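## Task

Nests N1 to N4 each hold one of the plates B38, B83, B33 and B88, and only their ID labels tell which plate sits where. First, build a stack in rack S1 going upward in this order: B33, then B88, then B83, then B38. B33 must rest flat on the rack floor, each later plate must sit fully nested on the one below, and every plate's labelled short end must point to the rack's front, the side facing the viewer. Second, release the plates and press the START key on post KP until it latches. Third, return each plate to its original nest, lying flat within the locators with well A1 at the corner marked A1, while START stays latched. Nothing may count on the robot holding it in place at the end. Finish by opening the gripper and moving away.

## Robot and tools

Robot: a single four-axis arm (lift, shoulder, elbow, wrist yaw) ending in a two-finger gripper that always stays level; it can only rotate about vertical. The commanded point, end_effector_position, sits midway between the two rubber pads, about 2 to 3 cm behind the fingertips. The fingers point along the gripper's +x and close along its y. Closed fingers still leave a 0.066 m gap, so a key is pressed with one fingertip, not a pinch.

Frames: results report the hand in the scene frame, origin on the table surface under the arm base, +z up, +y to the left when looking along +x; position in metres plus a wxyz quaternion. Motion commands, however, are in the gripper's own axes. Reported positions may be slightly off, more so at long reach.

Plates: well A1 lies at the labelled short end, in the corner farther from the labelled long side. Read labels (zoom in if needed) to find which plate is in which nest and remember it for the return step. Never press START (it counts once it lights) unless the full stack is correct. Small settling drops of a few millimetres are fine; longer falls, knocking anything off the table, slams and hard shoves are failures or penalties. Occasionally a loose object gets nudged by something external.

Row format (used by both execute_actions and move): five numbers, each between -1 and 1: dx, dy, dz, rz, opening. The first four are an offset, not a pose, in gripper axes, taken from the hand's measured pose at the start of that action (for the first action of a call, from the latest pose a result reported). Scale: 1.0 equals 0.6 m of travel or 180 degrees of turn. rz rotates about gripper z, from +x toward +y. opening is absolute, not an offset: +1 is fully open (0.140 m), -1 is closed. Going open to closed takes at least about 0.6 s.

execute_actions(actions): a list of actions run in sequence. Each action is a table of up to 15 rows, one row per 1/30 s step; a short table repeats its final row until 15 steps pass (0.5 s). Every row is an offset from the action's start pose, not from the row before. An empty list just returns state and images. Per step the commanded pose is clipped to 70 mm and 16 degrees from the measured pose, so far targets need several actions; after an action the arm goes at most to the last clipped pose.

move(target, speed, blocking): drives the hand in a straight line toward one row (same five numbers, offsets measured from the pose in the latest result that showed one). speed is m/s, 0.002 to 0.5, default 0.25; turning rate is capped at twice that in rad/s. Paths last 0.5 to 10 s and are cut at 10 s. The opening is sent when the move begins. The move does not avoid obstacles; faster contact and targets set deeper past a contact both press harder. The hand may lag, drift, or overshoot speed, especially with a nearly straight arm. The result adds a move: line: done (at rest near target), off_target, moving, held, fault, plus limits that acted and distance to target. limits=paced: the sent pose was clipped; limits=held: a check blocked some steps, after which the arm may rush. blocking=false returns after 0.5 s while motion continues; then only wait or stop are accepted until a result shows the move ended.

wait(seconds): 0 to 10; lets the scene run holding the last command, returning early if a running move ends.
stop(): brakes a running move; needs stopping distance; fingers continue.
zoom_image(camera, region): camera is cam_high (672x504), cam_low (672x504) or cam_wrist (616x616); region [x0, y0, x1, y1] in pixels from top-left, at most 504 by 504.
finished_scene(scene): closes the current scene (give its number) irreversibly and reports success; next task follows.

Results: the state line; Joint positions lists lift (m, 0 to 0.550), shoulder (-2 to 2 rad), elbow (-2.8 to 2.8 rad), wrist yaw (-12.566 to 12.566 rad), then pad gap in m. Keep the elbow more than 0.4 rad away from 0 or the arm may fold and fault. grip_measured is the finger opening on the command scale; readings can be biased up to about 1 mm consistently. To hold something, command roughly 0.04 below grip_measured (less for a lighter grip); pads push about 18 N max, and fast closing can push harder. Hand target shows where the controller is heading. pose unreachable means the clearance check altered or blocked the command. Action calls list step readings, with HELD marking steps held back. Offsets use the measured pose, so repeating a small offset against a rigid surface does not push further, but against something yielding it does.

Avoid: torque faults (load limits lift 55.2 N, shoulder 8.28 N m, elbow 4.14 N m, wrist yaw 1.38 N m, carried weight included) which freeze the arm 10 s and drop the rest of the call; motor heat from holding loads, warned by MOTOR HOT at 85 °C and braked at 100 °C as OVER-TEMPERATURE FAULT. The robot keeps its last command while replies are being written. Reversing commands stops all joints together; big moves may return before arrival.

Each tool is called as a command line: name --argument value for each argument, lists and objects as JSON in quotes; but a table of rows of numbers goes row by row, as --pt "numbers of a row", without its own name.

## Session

execute_actions --actions '[]'

zoom_image --camera "cam_high" --region '[240,110,540,450]'

Scene clock: 0.00 s.
end_effector_position=(+0.5481, -0.0676, +0.1167) grip_measured=+1.00 end_effector_quat_wxyz=(+0.692, +0.000, +0.000, -0.722)
Joint positions: [ 0.112  0.856  1.667 -4.136  0.14 ]
Hand target: +0.548, -0.068, +0.117; +0.692, +0.000, +0.000, -0.722

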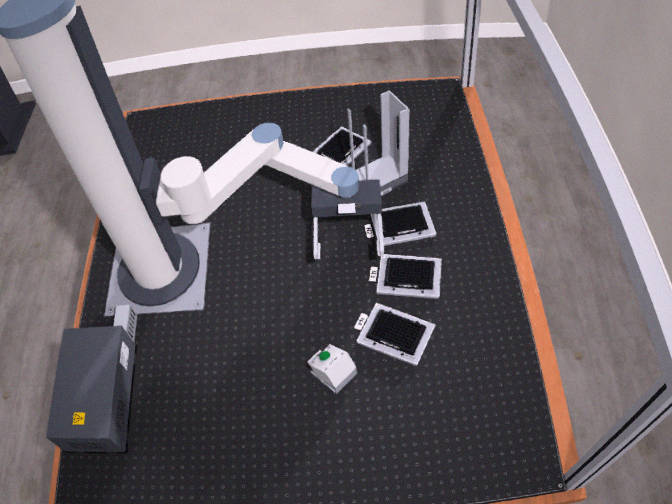

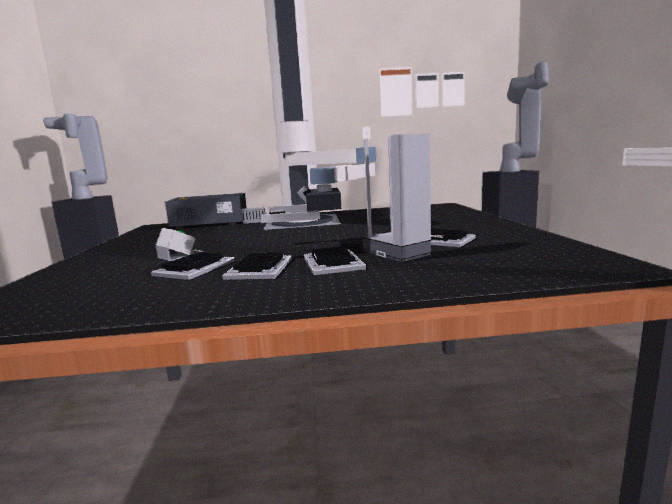

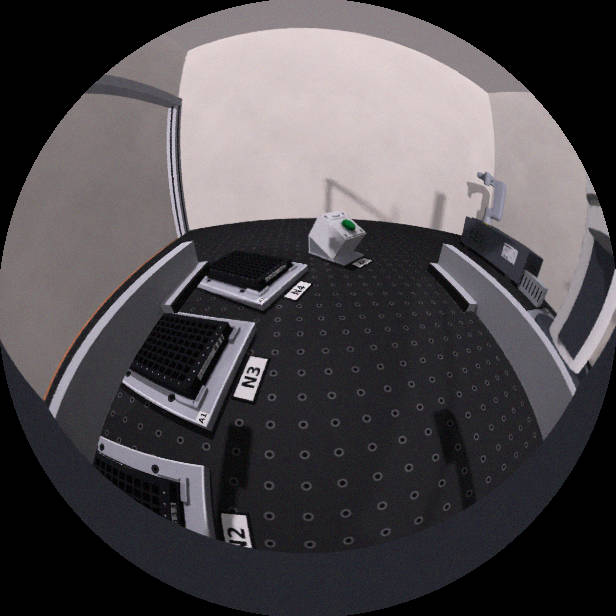

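Region (240, 110, 540, 450) of cam_high's 672x504 image, scaled by 1.482, with more detail than that image has; it fills the left 445 columns of this view, and the rest is white.

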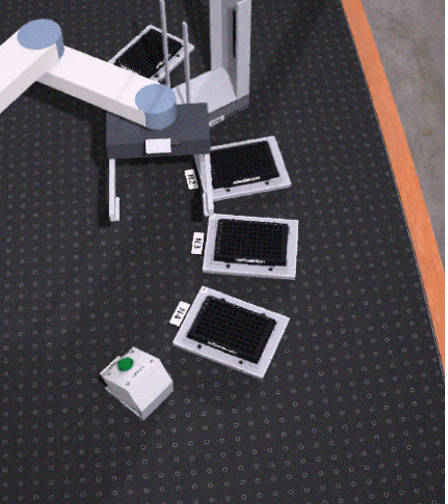

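move --target '[0.028,0.088,-0.0527,0.459,0.1]' --speed 0.4

zoom_image --camera "cam_wrist" --region '[210,220,420,360]'

zoom_image --camera "cam_wrist" --region '[0,220,250,420]'

move --target '[0.185,0,0,0,0.1]'

Scene clock: 8.20 s.
end_effector_position=(+0.6000, -0.0868, +0.0851) grip_measured=+0.10 end_effector_quat_wxyz=(+0.996, +0.000, +0.000, -0.086)
Joint positions: [ 0.08   0.646  1.192 -2.011  0.107]
Hand target: +0.600, -0.087, +0.085; +0.996, +0.000, +0.000, -0.086
Off the commanded pose: 0.000 m, 0 deg.
move: done

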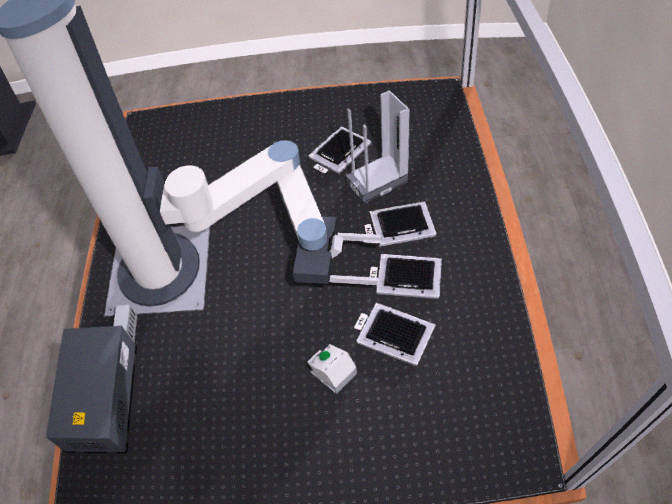

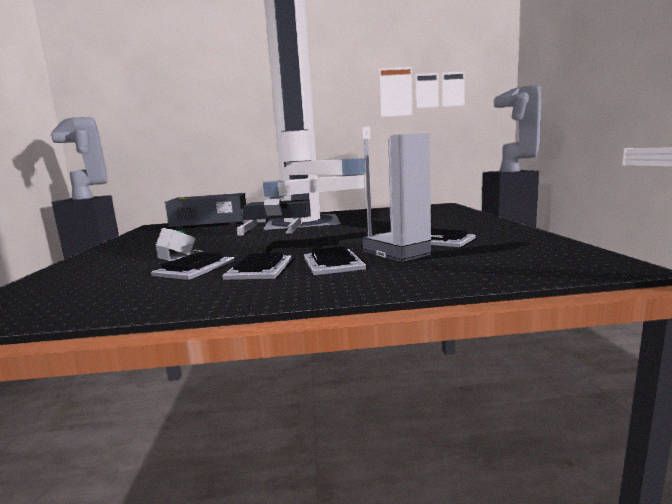

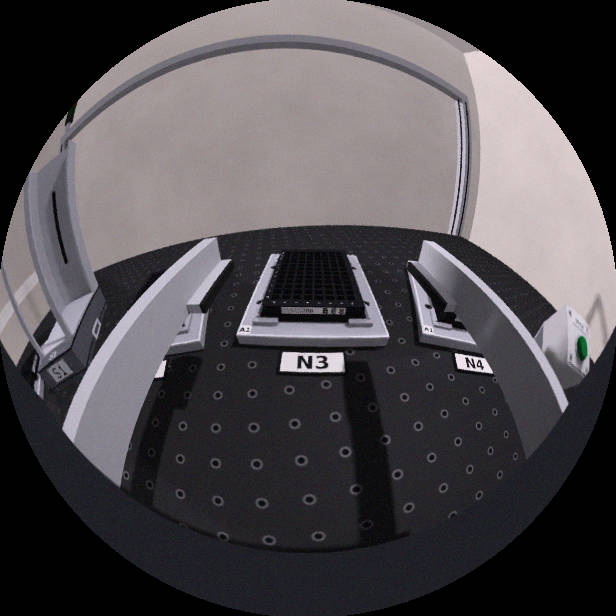

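Region (210, 220, 420, 360) of cam_wrist's 616x616 image, scaled by 2.400, with more detail than that image has.

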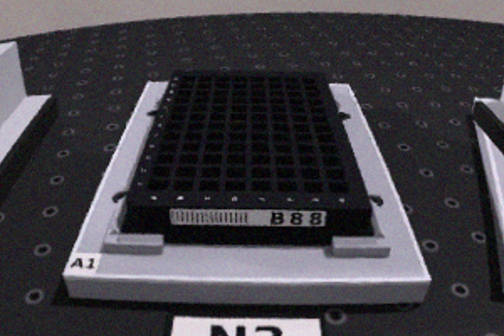

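Region (0, 220, 250, 420) of cam_wrist's 616x616 image, scaled by 2.016, with more detail than that image has; it fills the top 403 rows of this view, and the rest is white.

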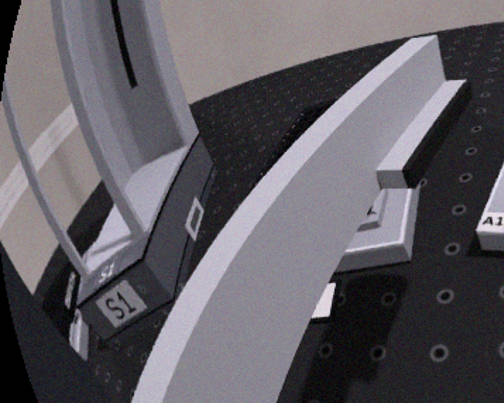

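Scene clock: 9.10 s.
end_effector_position=(+0.7093, -0.1059, +0.0851) grip_measured=+0.10 end_effector_quat_wxyz=(+0.996, +0.000, +0.000, -0.086)
Joint positions: [ 0.08   0.415  1.779 -2.366  0.107]
Hand target: +0.709, -0.106, +0.085; +0.996, +0.000, +0.000, -0.086
Off the commanded pose: 0.000 m, 0 deg.
move: done

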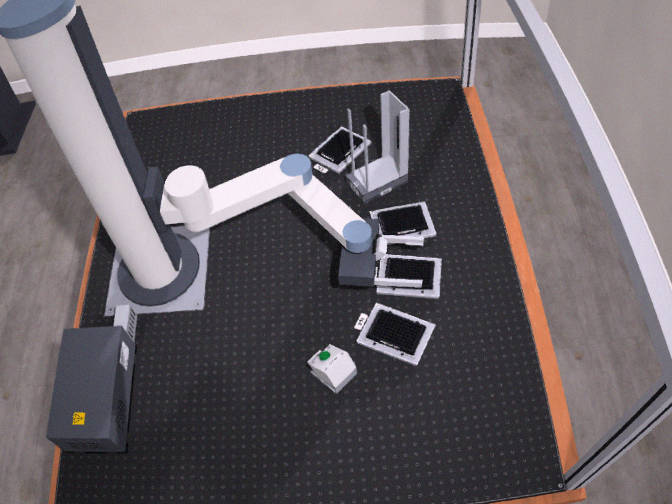

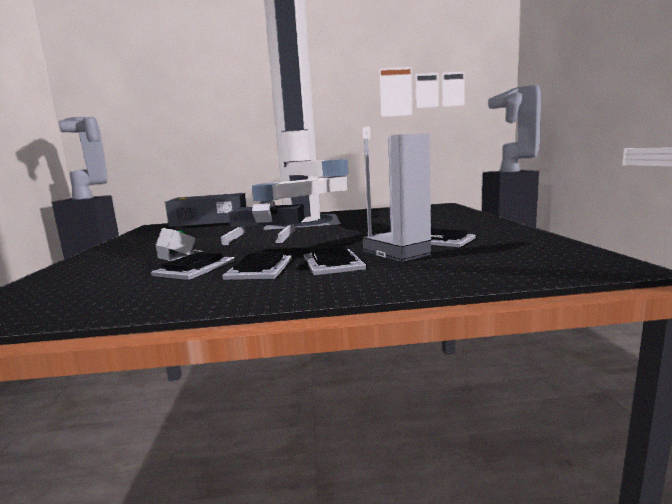

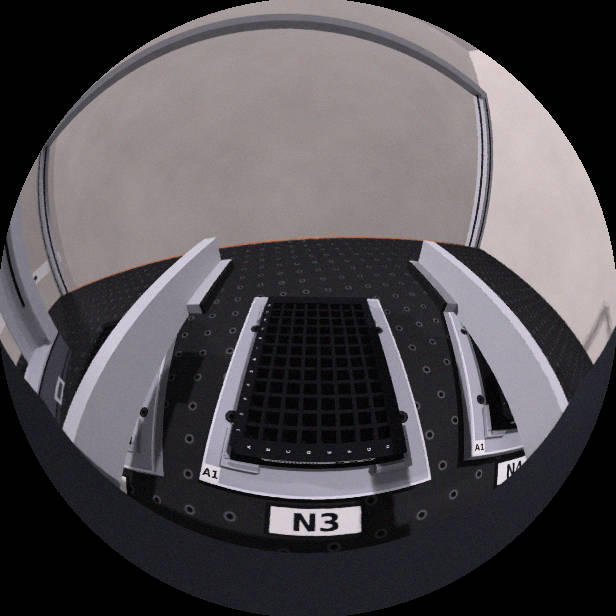

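move --target '[-0.161,0.253,0,0.1025,0.1]'

zoom_image --camera "cam_wrist" --region '[210,250,420,390]'

move --target '[0.135,0,0,0,0.1]'

Scene clock: 13.60 s.
end_effector_position=(+0.6402, +0.0604, +0.0851) grip_measured=+0.10 end_effector_quat_wxyz=(+0.997, +0.000, +0.000, +0.075)
Joint positions: [ 0.08   0.915  1.363 -2.128  0.107]
Hand target: +0.640, +0.060, +0.085; +0.997, +0.000, +0.000, +0.075
Off the commanded pose: 0.000 m, 0 deg.
move: done

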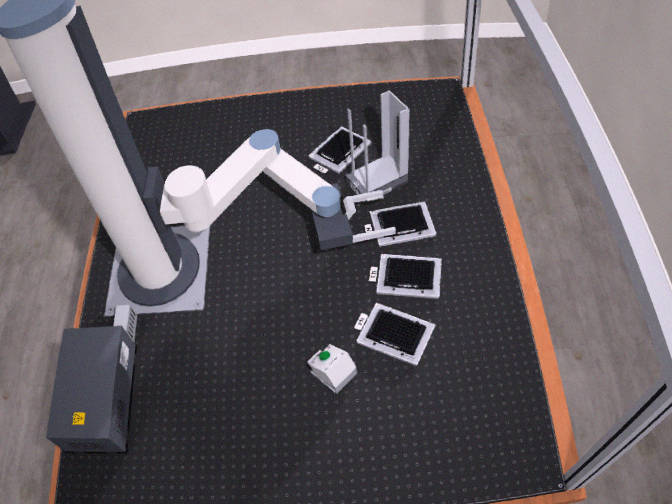

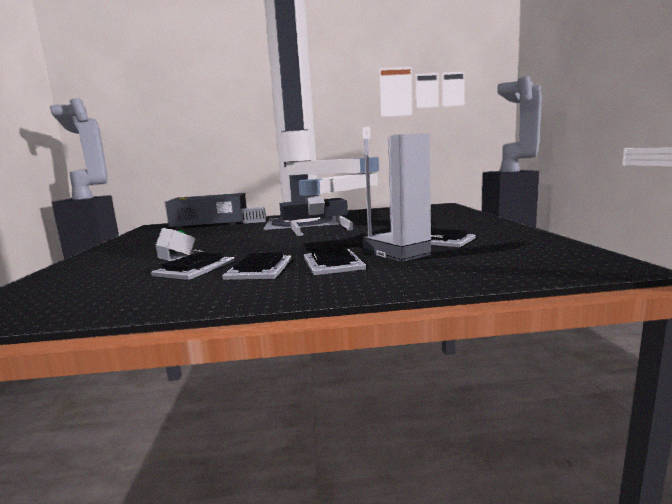

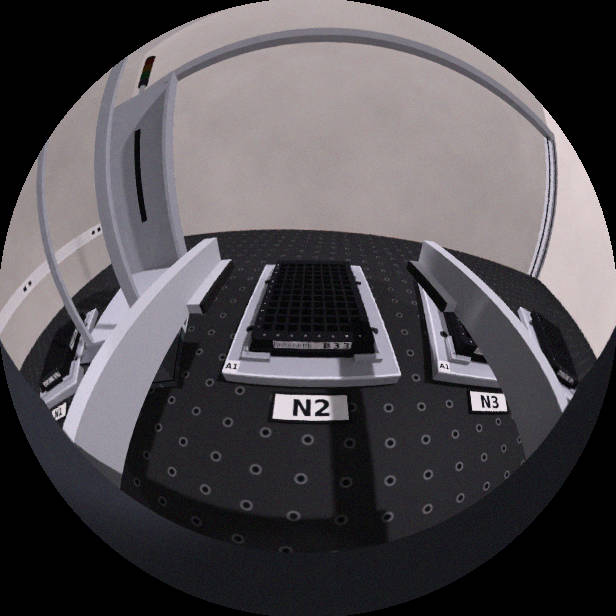

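Region (210, 250, 420, 390) of cam_wrist's 616x616 image, scaled by 2.400, with more detail than that image has.

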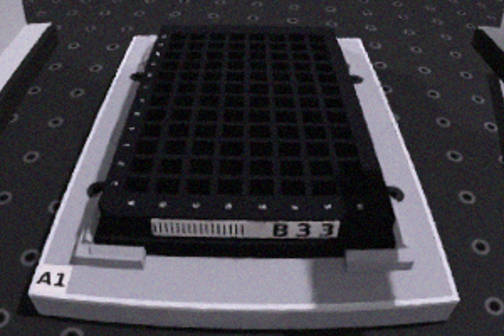

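Scene clock: 14.40 s.
end_effector_position=(+0.7203, +0.0725, +0.0851) grip_measured=+0.10 end_effector_quat_wxyz=(+0.997, +0.000, +0.000, +0.075)
Joint positions: [ 0.08   0.73   1.813 -2.392  0.107]
Hand target: +0.720, +0.073, +0.085; +0.997, +0.000, +0.000, +0.075
Off the commanded pose: 0.000 m, 0 deg.
move: done

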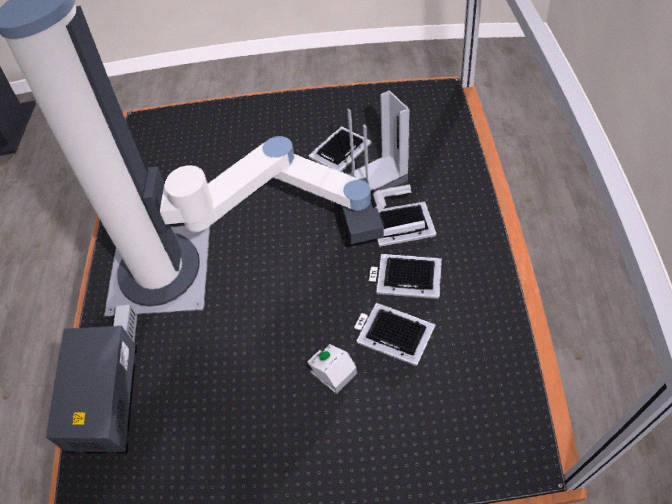

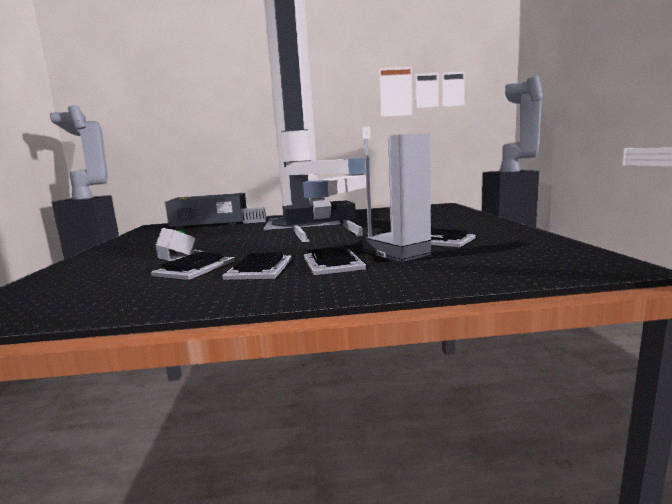

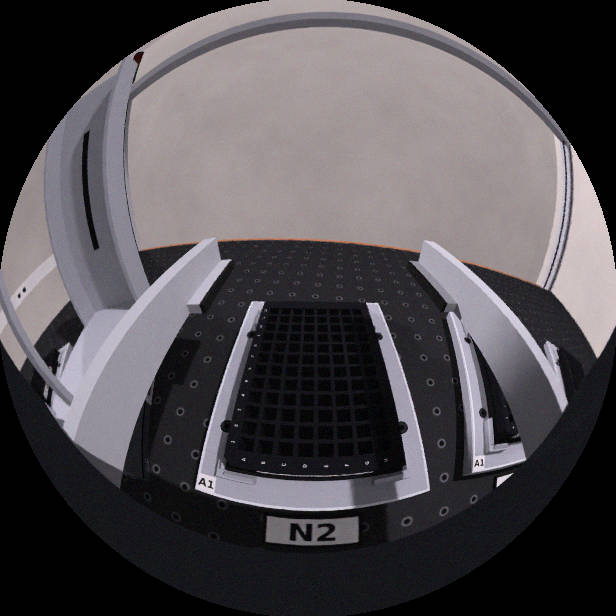

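B33 here. I'll first calibrate the rack later; align now.

move --target '[-0.011,0.0075,-0.0885,-0.002,0.1]' --speed 0.05

Scene clock: 17.97 s.
end_effector_position=(+0.7131, +0.0759, +0.0320) grip_measured=+0.10 end_effector_quat_wxyz=(+0.997, +0.000, +0.000, +0.072)
Joint positions: [ 0.027  0.761  1.771 -2.388  0.107]
Hand target: +0.713, +0.076, +0.032; +0.997, +0.000, +0.000, +0.072
Off the commanded pose: 0.000 m, 0 deg.
move: done

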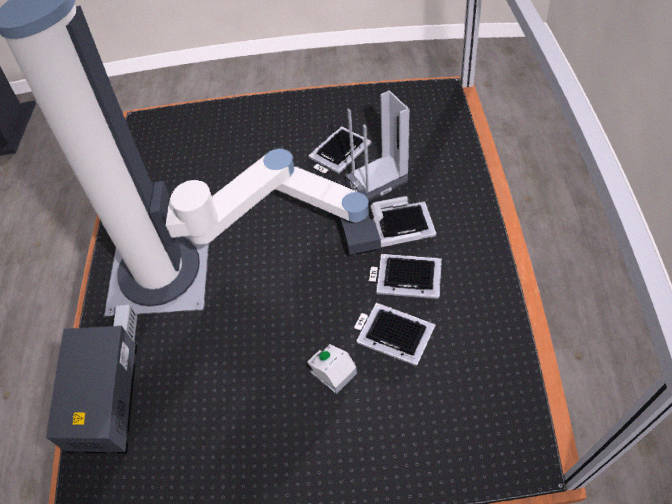

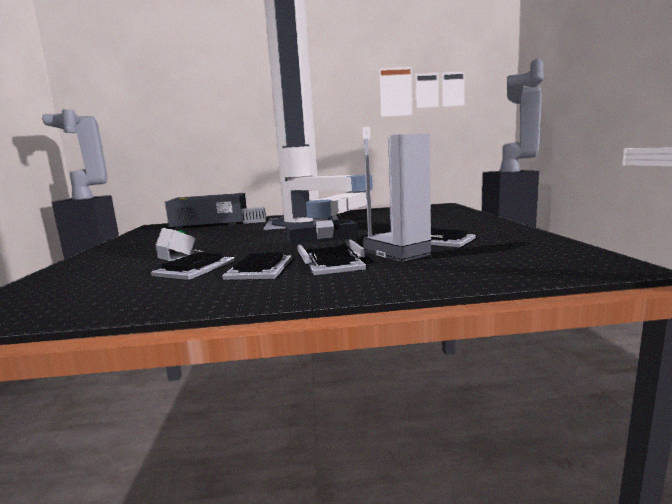

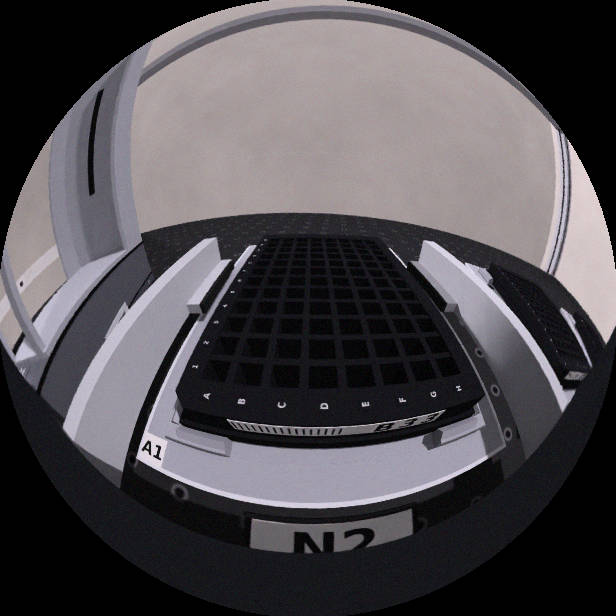

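move --target '[0,0,0.04,0,0.1]'

move --target '[-0.3,0,0.051,0,0.1]'

move --target '[-0.022,0.195,0,0.104,0.1]'

Scene clock: 23.53 s.
end_effector_position=(+0.7131, +0.0759, +0.0560) grip_measured=+0.10 end_effector_quat_wxyz=(+0.997, +0.000, +0.000, +0.072)
Joint positions: [ 0.051  0.761  1.771 -2.388  0.107]
Hand target: +0.713, +0.076, +0.056; +0.997, +0.000, +0.000, +0.072
Off the commanded pose: 0.000 m, 0 deg.
move: done

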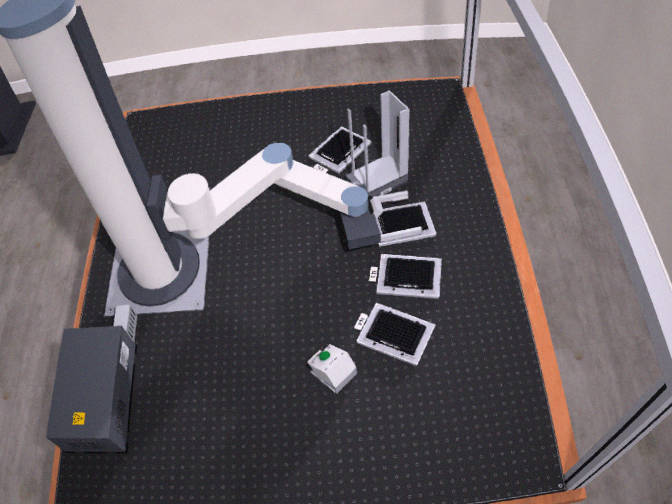

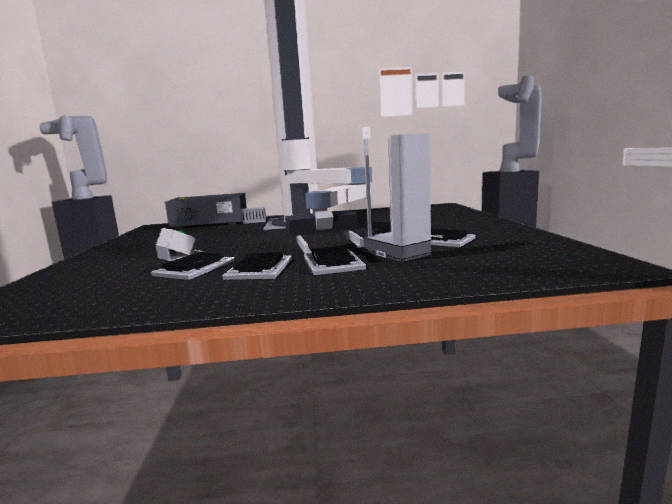

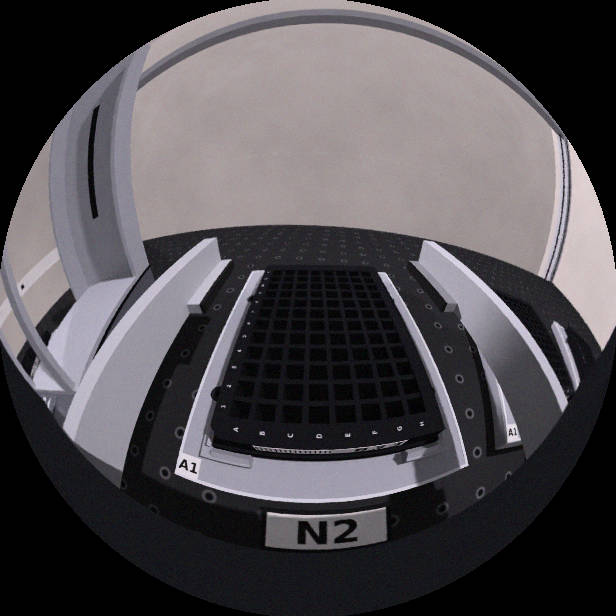

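Scene clock: 24.63 s.
end_effector_position=(+0.5349, +0.0501, +0.0866) grip_measured=+0.10 end_effector_quat_wxyz=(+0.997, +0.000, +0.000, +0.072)
Joint positions: [ 0.082  1.105  0.876 -1.837  0.107]
Hand target: +0.535, +0.050, +0.087; +0.997, +0.000, +0.000, +0.072
Off the commanded pose: 0.000 m, 0 deg.
move: done

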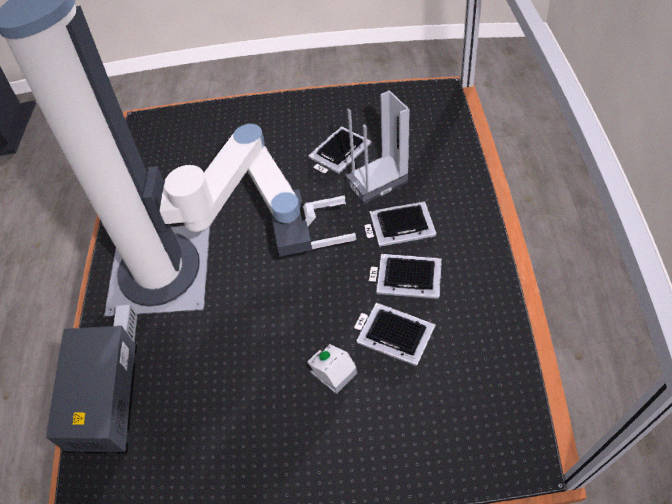

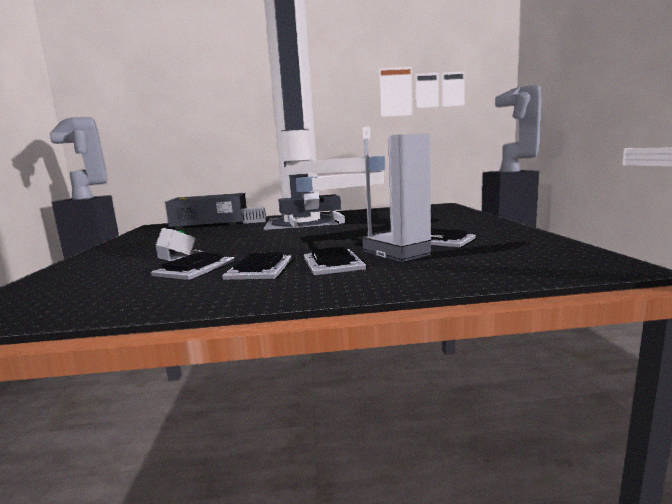

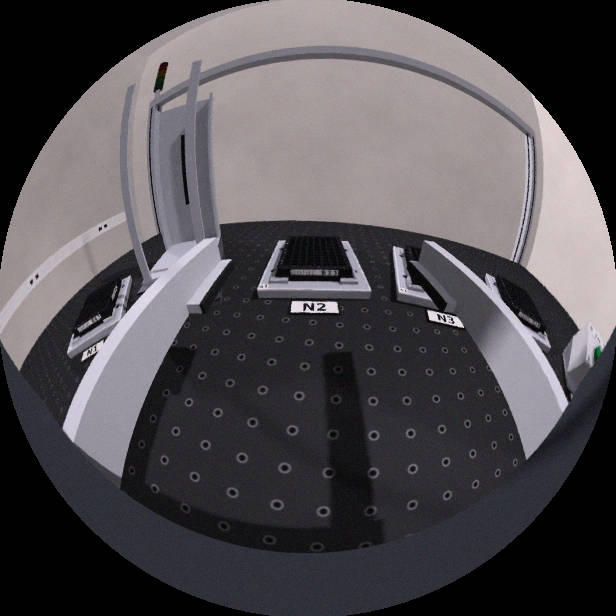

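Scene clock: 25.63 s.
end_effector_position=(+0.5051, +0.1642, +0.0866) grip_measured=+0.10 end_effector_quat_wxyz=(+0.972, +0.000, +0.000, +0.233)
Joint positions: [ 0.082  1.419  0.899 -1.846  0.107]
Hand target: +0.505, +0.164, +0.087; +0.972, +0.000, +0.000, +0.233
Off the commanded pose: 0.000 m, 0 deg.
move: done

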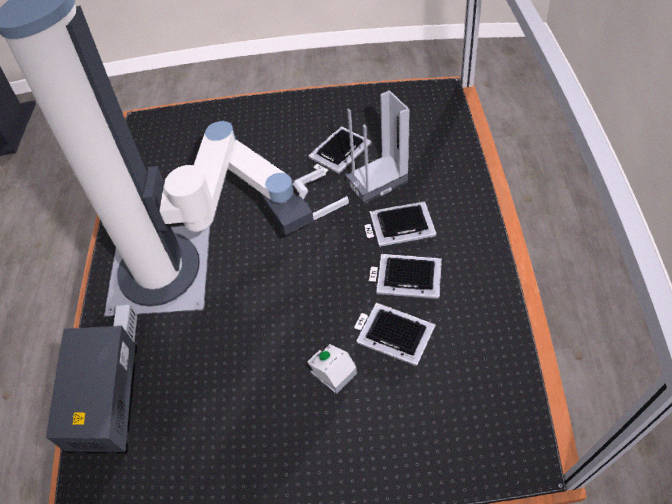

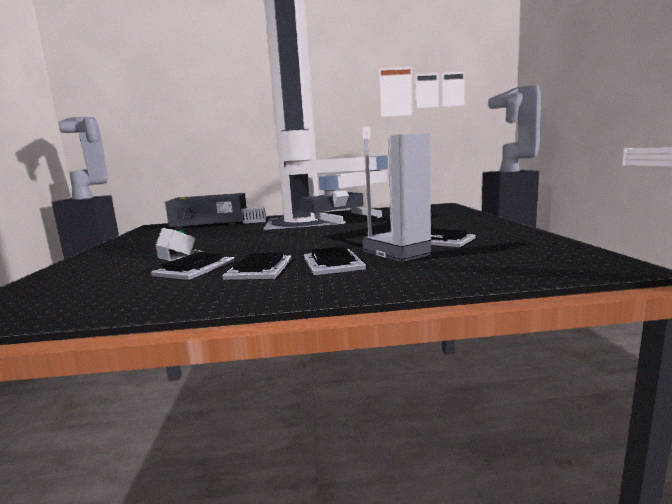

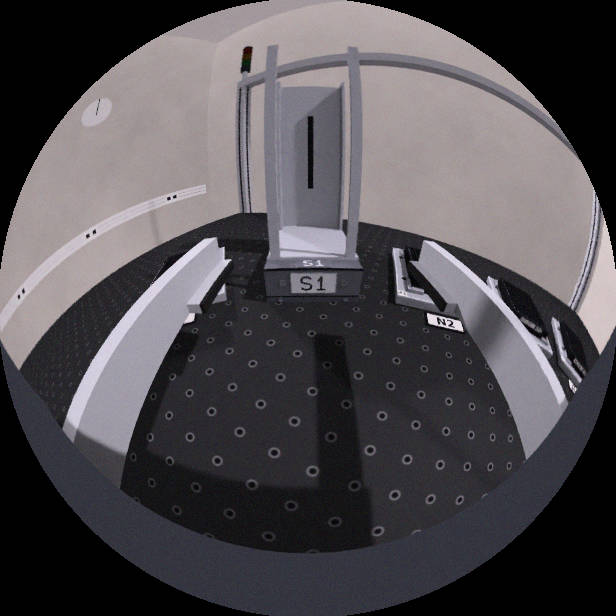

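move --target '[0.3,0.005,0,0.0095,0.1]' --speed 0.1

Scene clock: 30.83 s.
end_effector_position=(+0.6641, +0.2486, +0.0866) grip_measured=+0.10 end_effector_quat_wxyz=(+0.969, +0.000, +0.000, +0.248)
Joint positions: [ 0.082  1.067  1.804 -2.37   0.107]
Hand target: +0.664, +0.249, +0.087; +0.969, +0.000, +0.000, +0.248
Off the commanded pose: 0.000 m, 0 deg.
move: done

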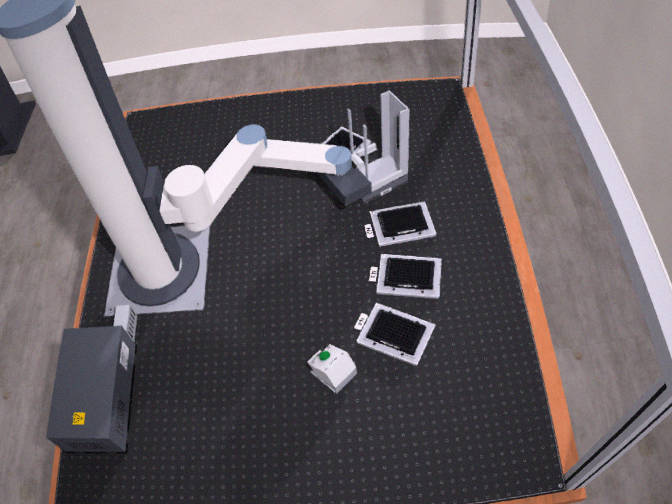

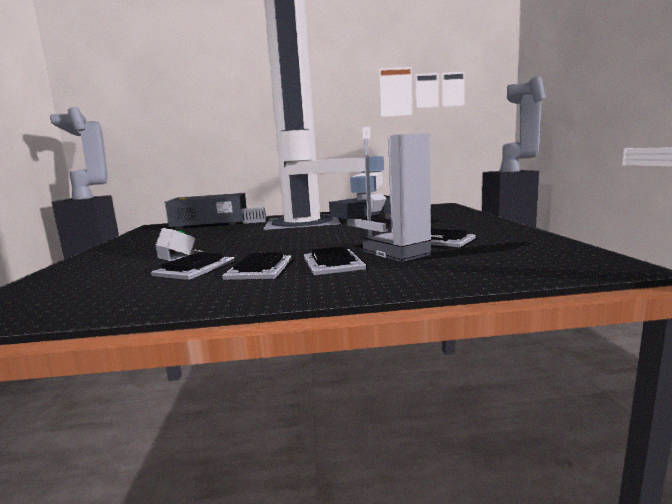

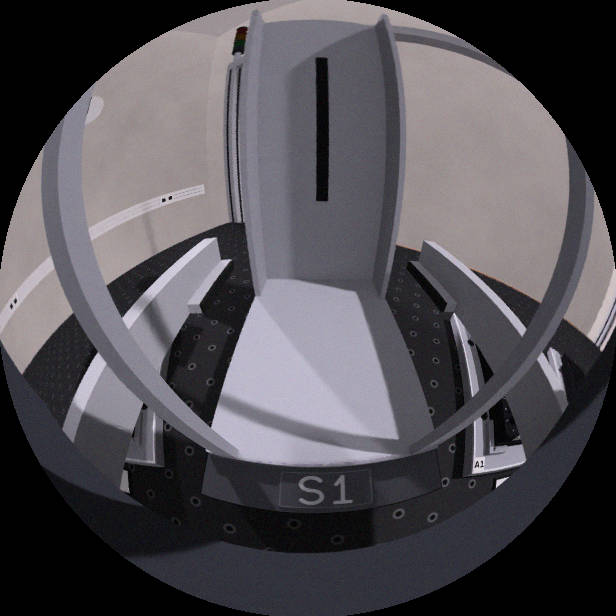

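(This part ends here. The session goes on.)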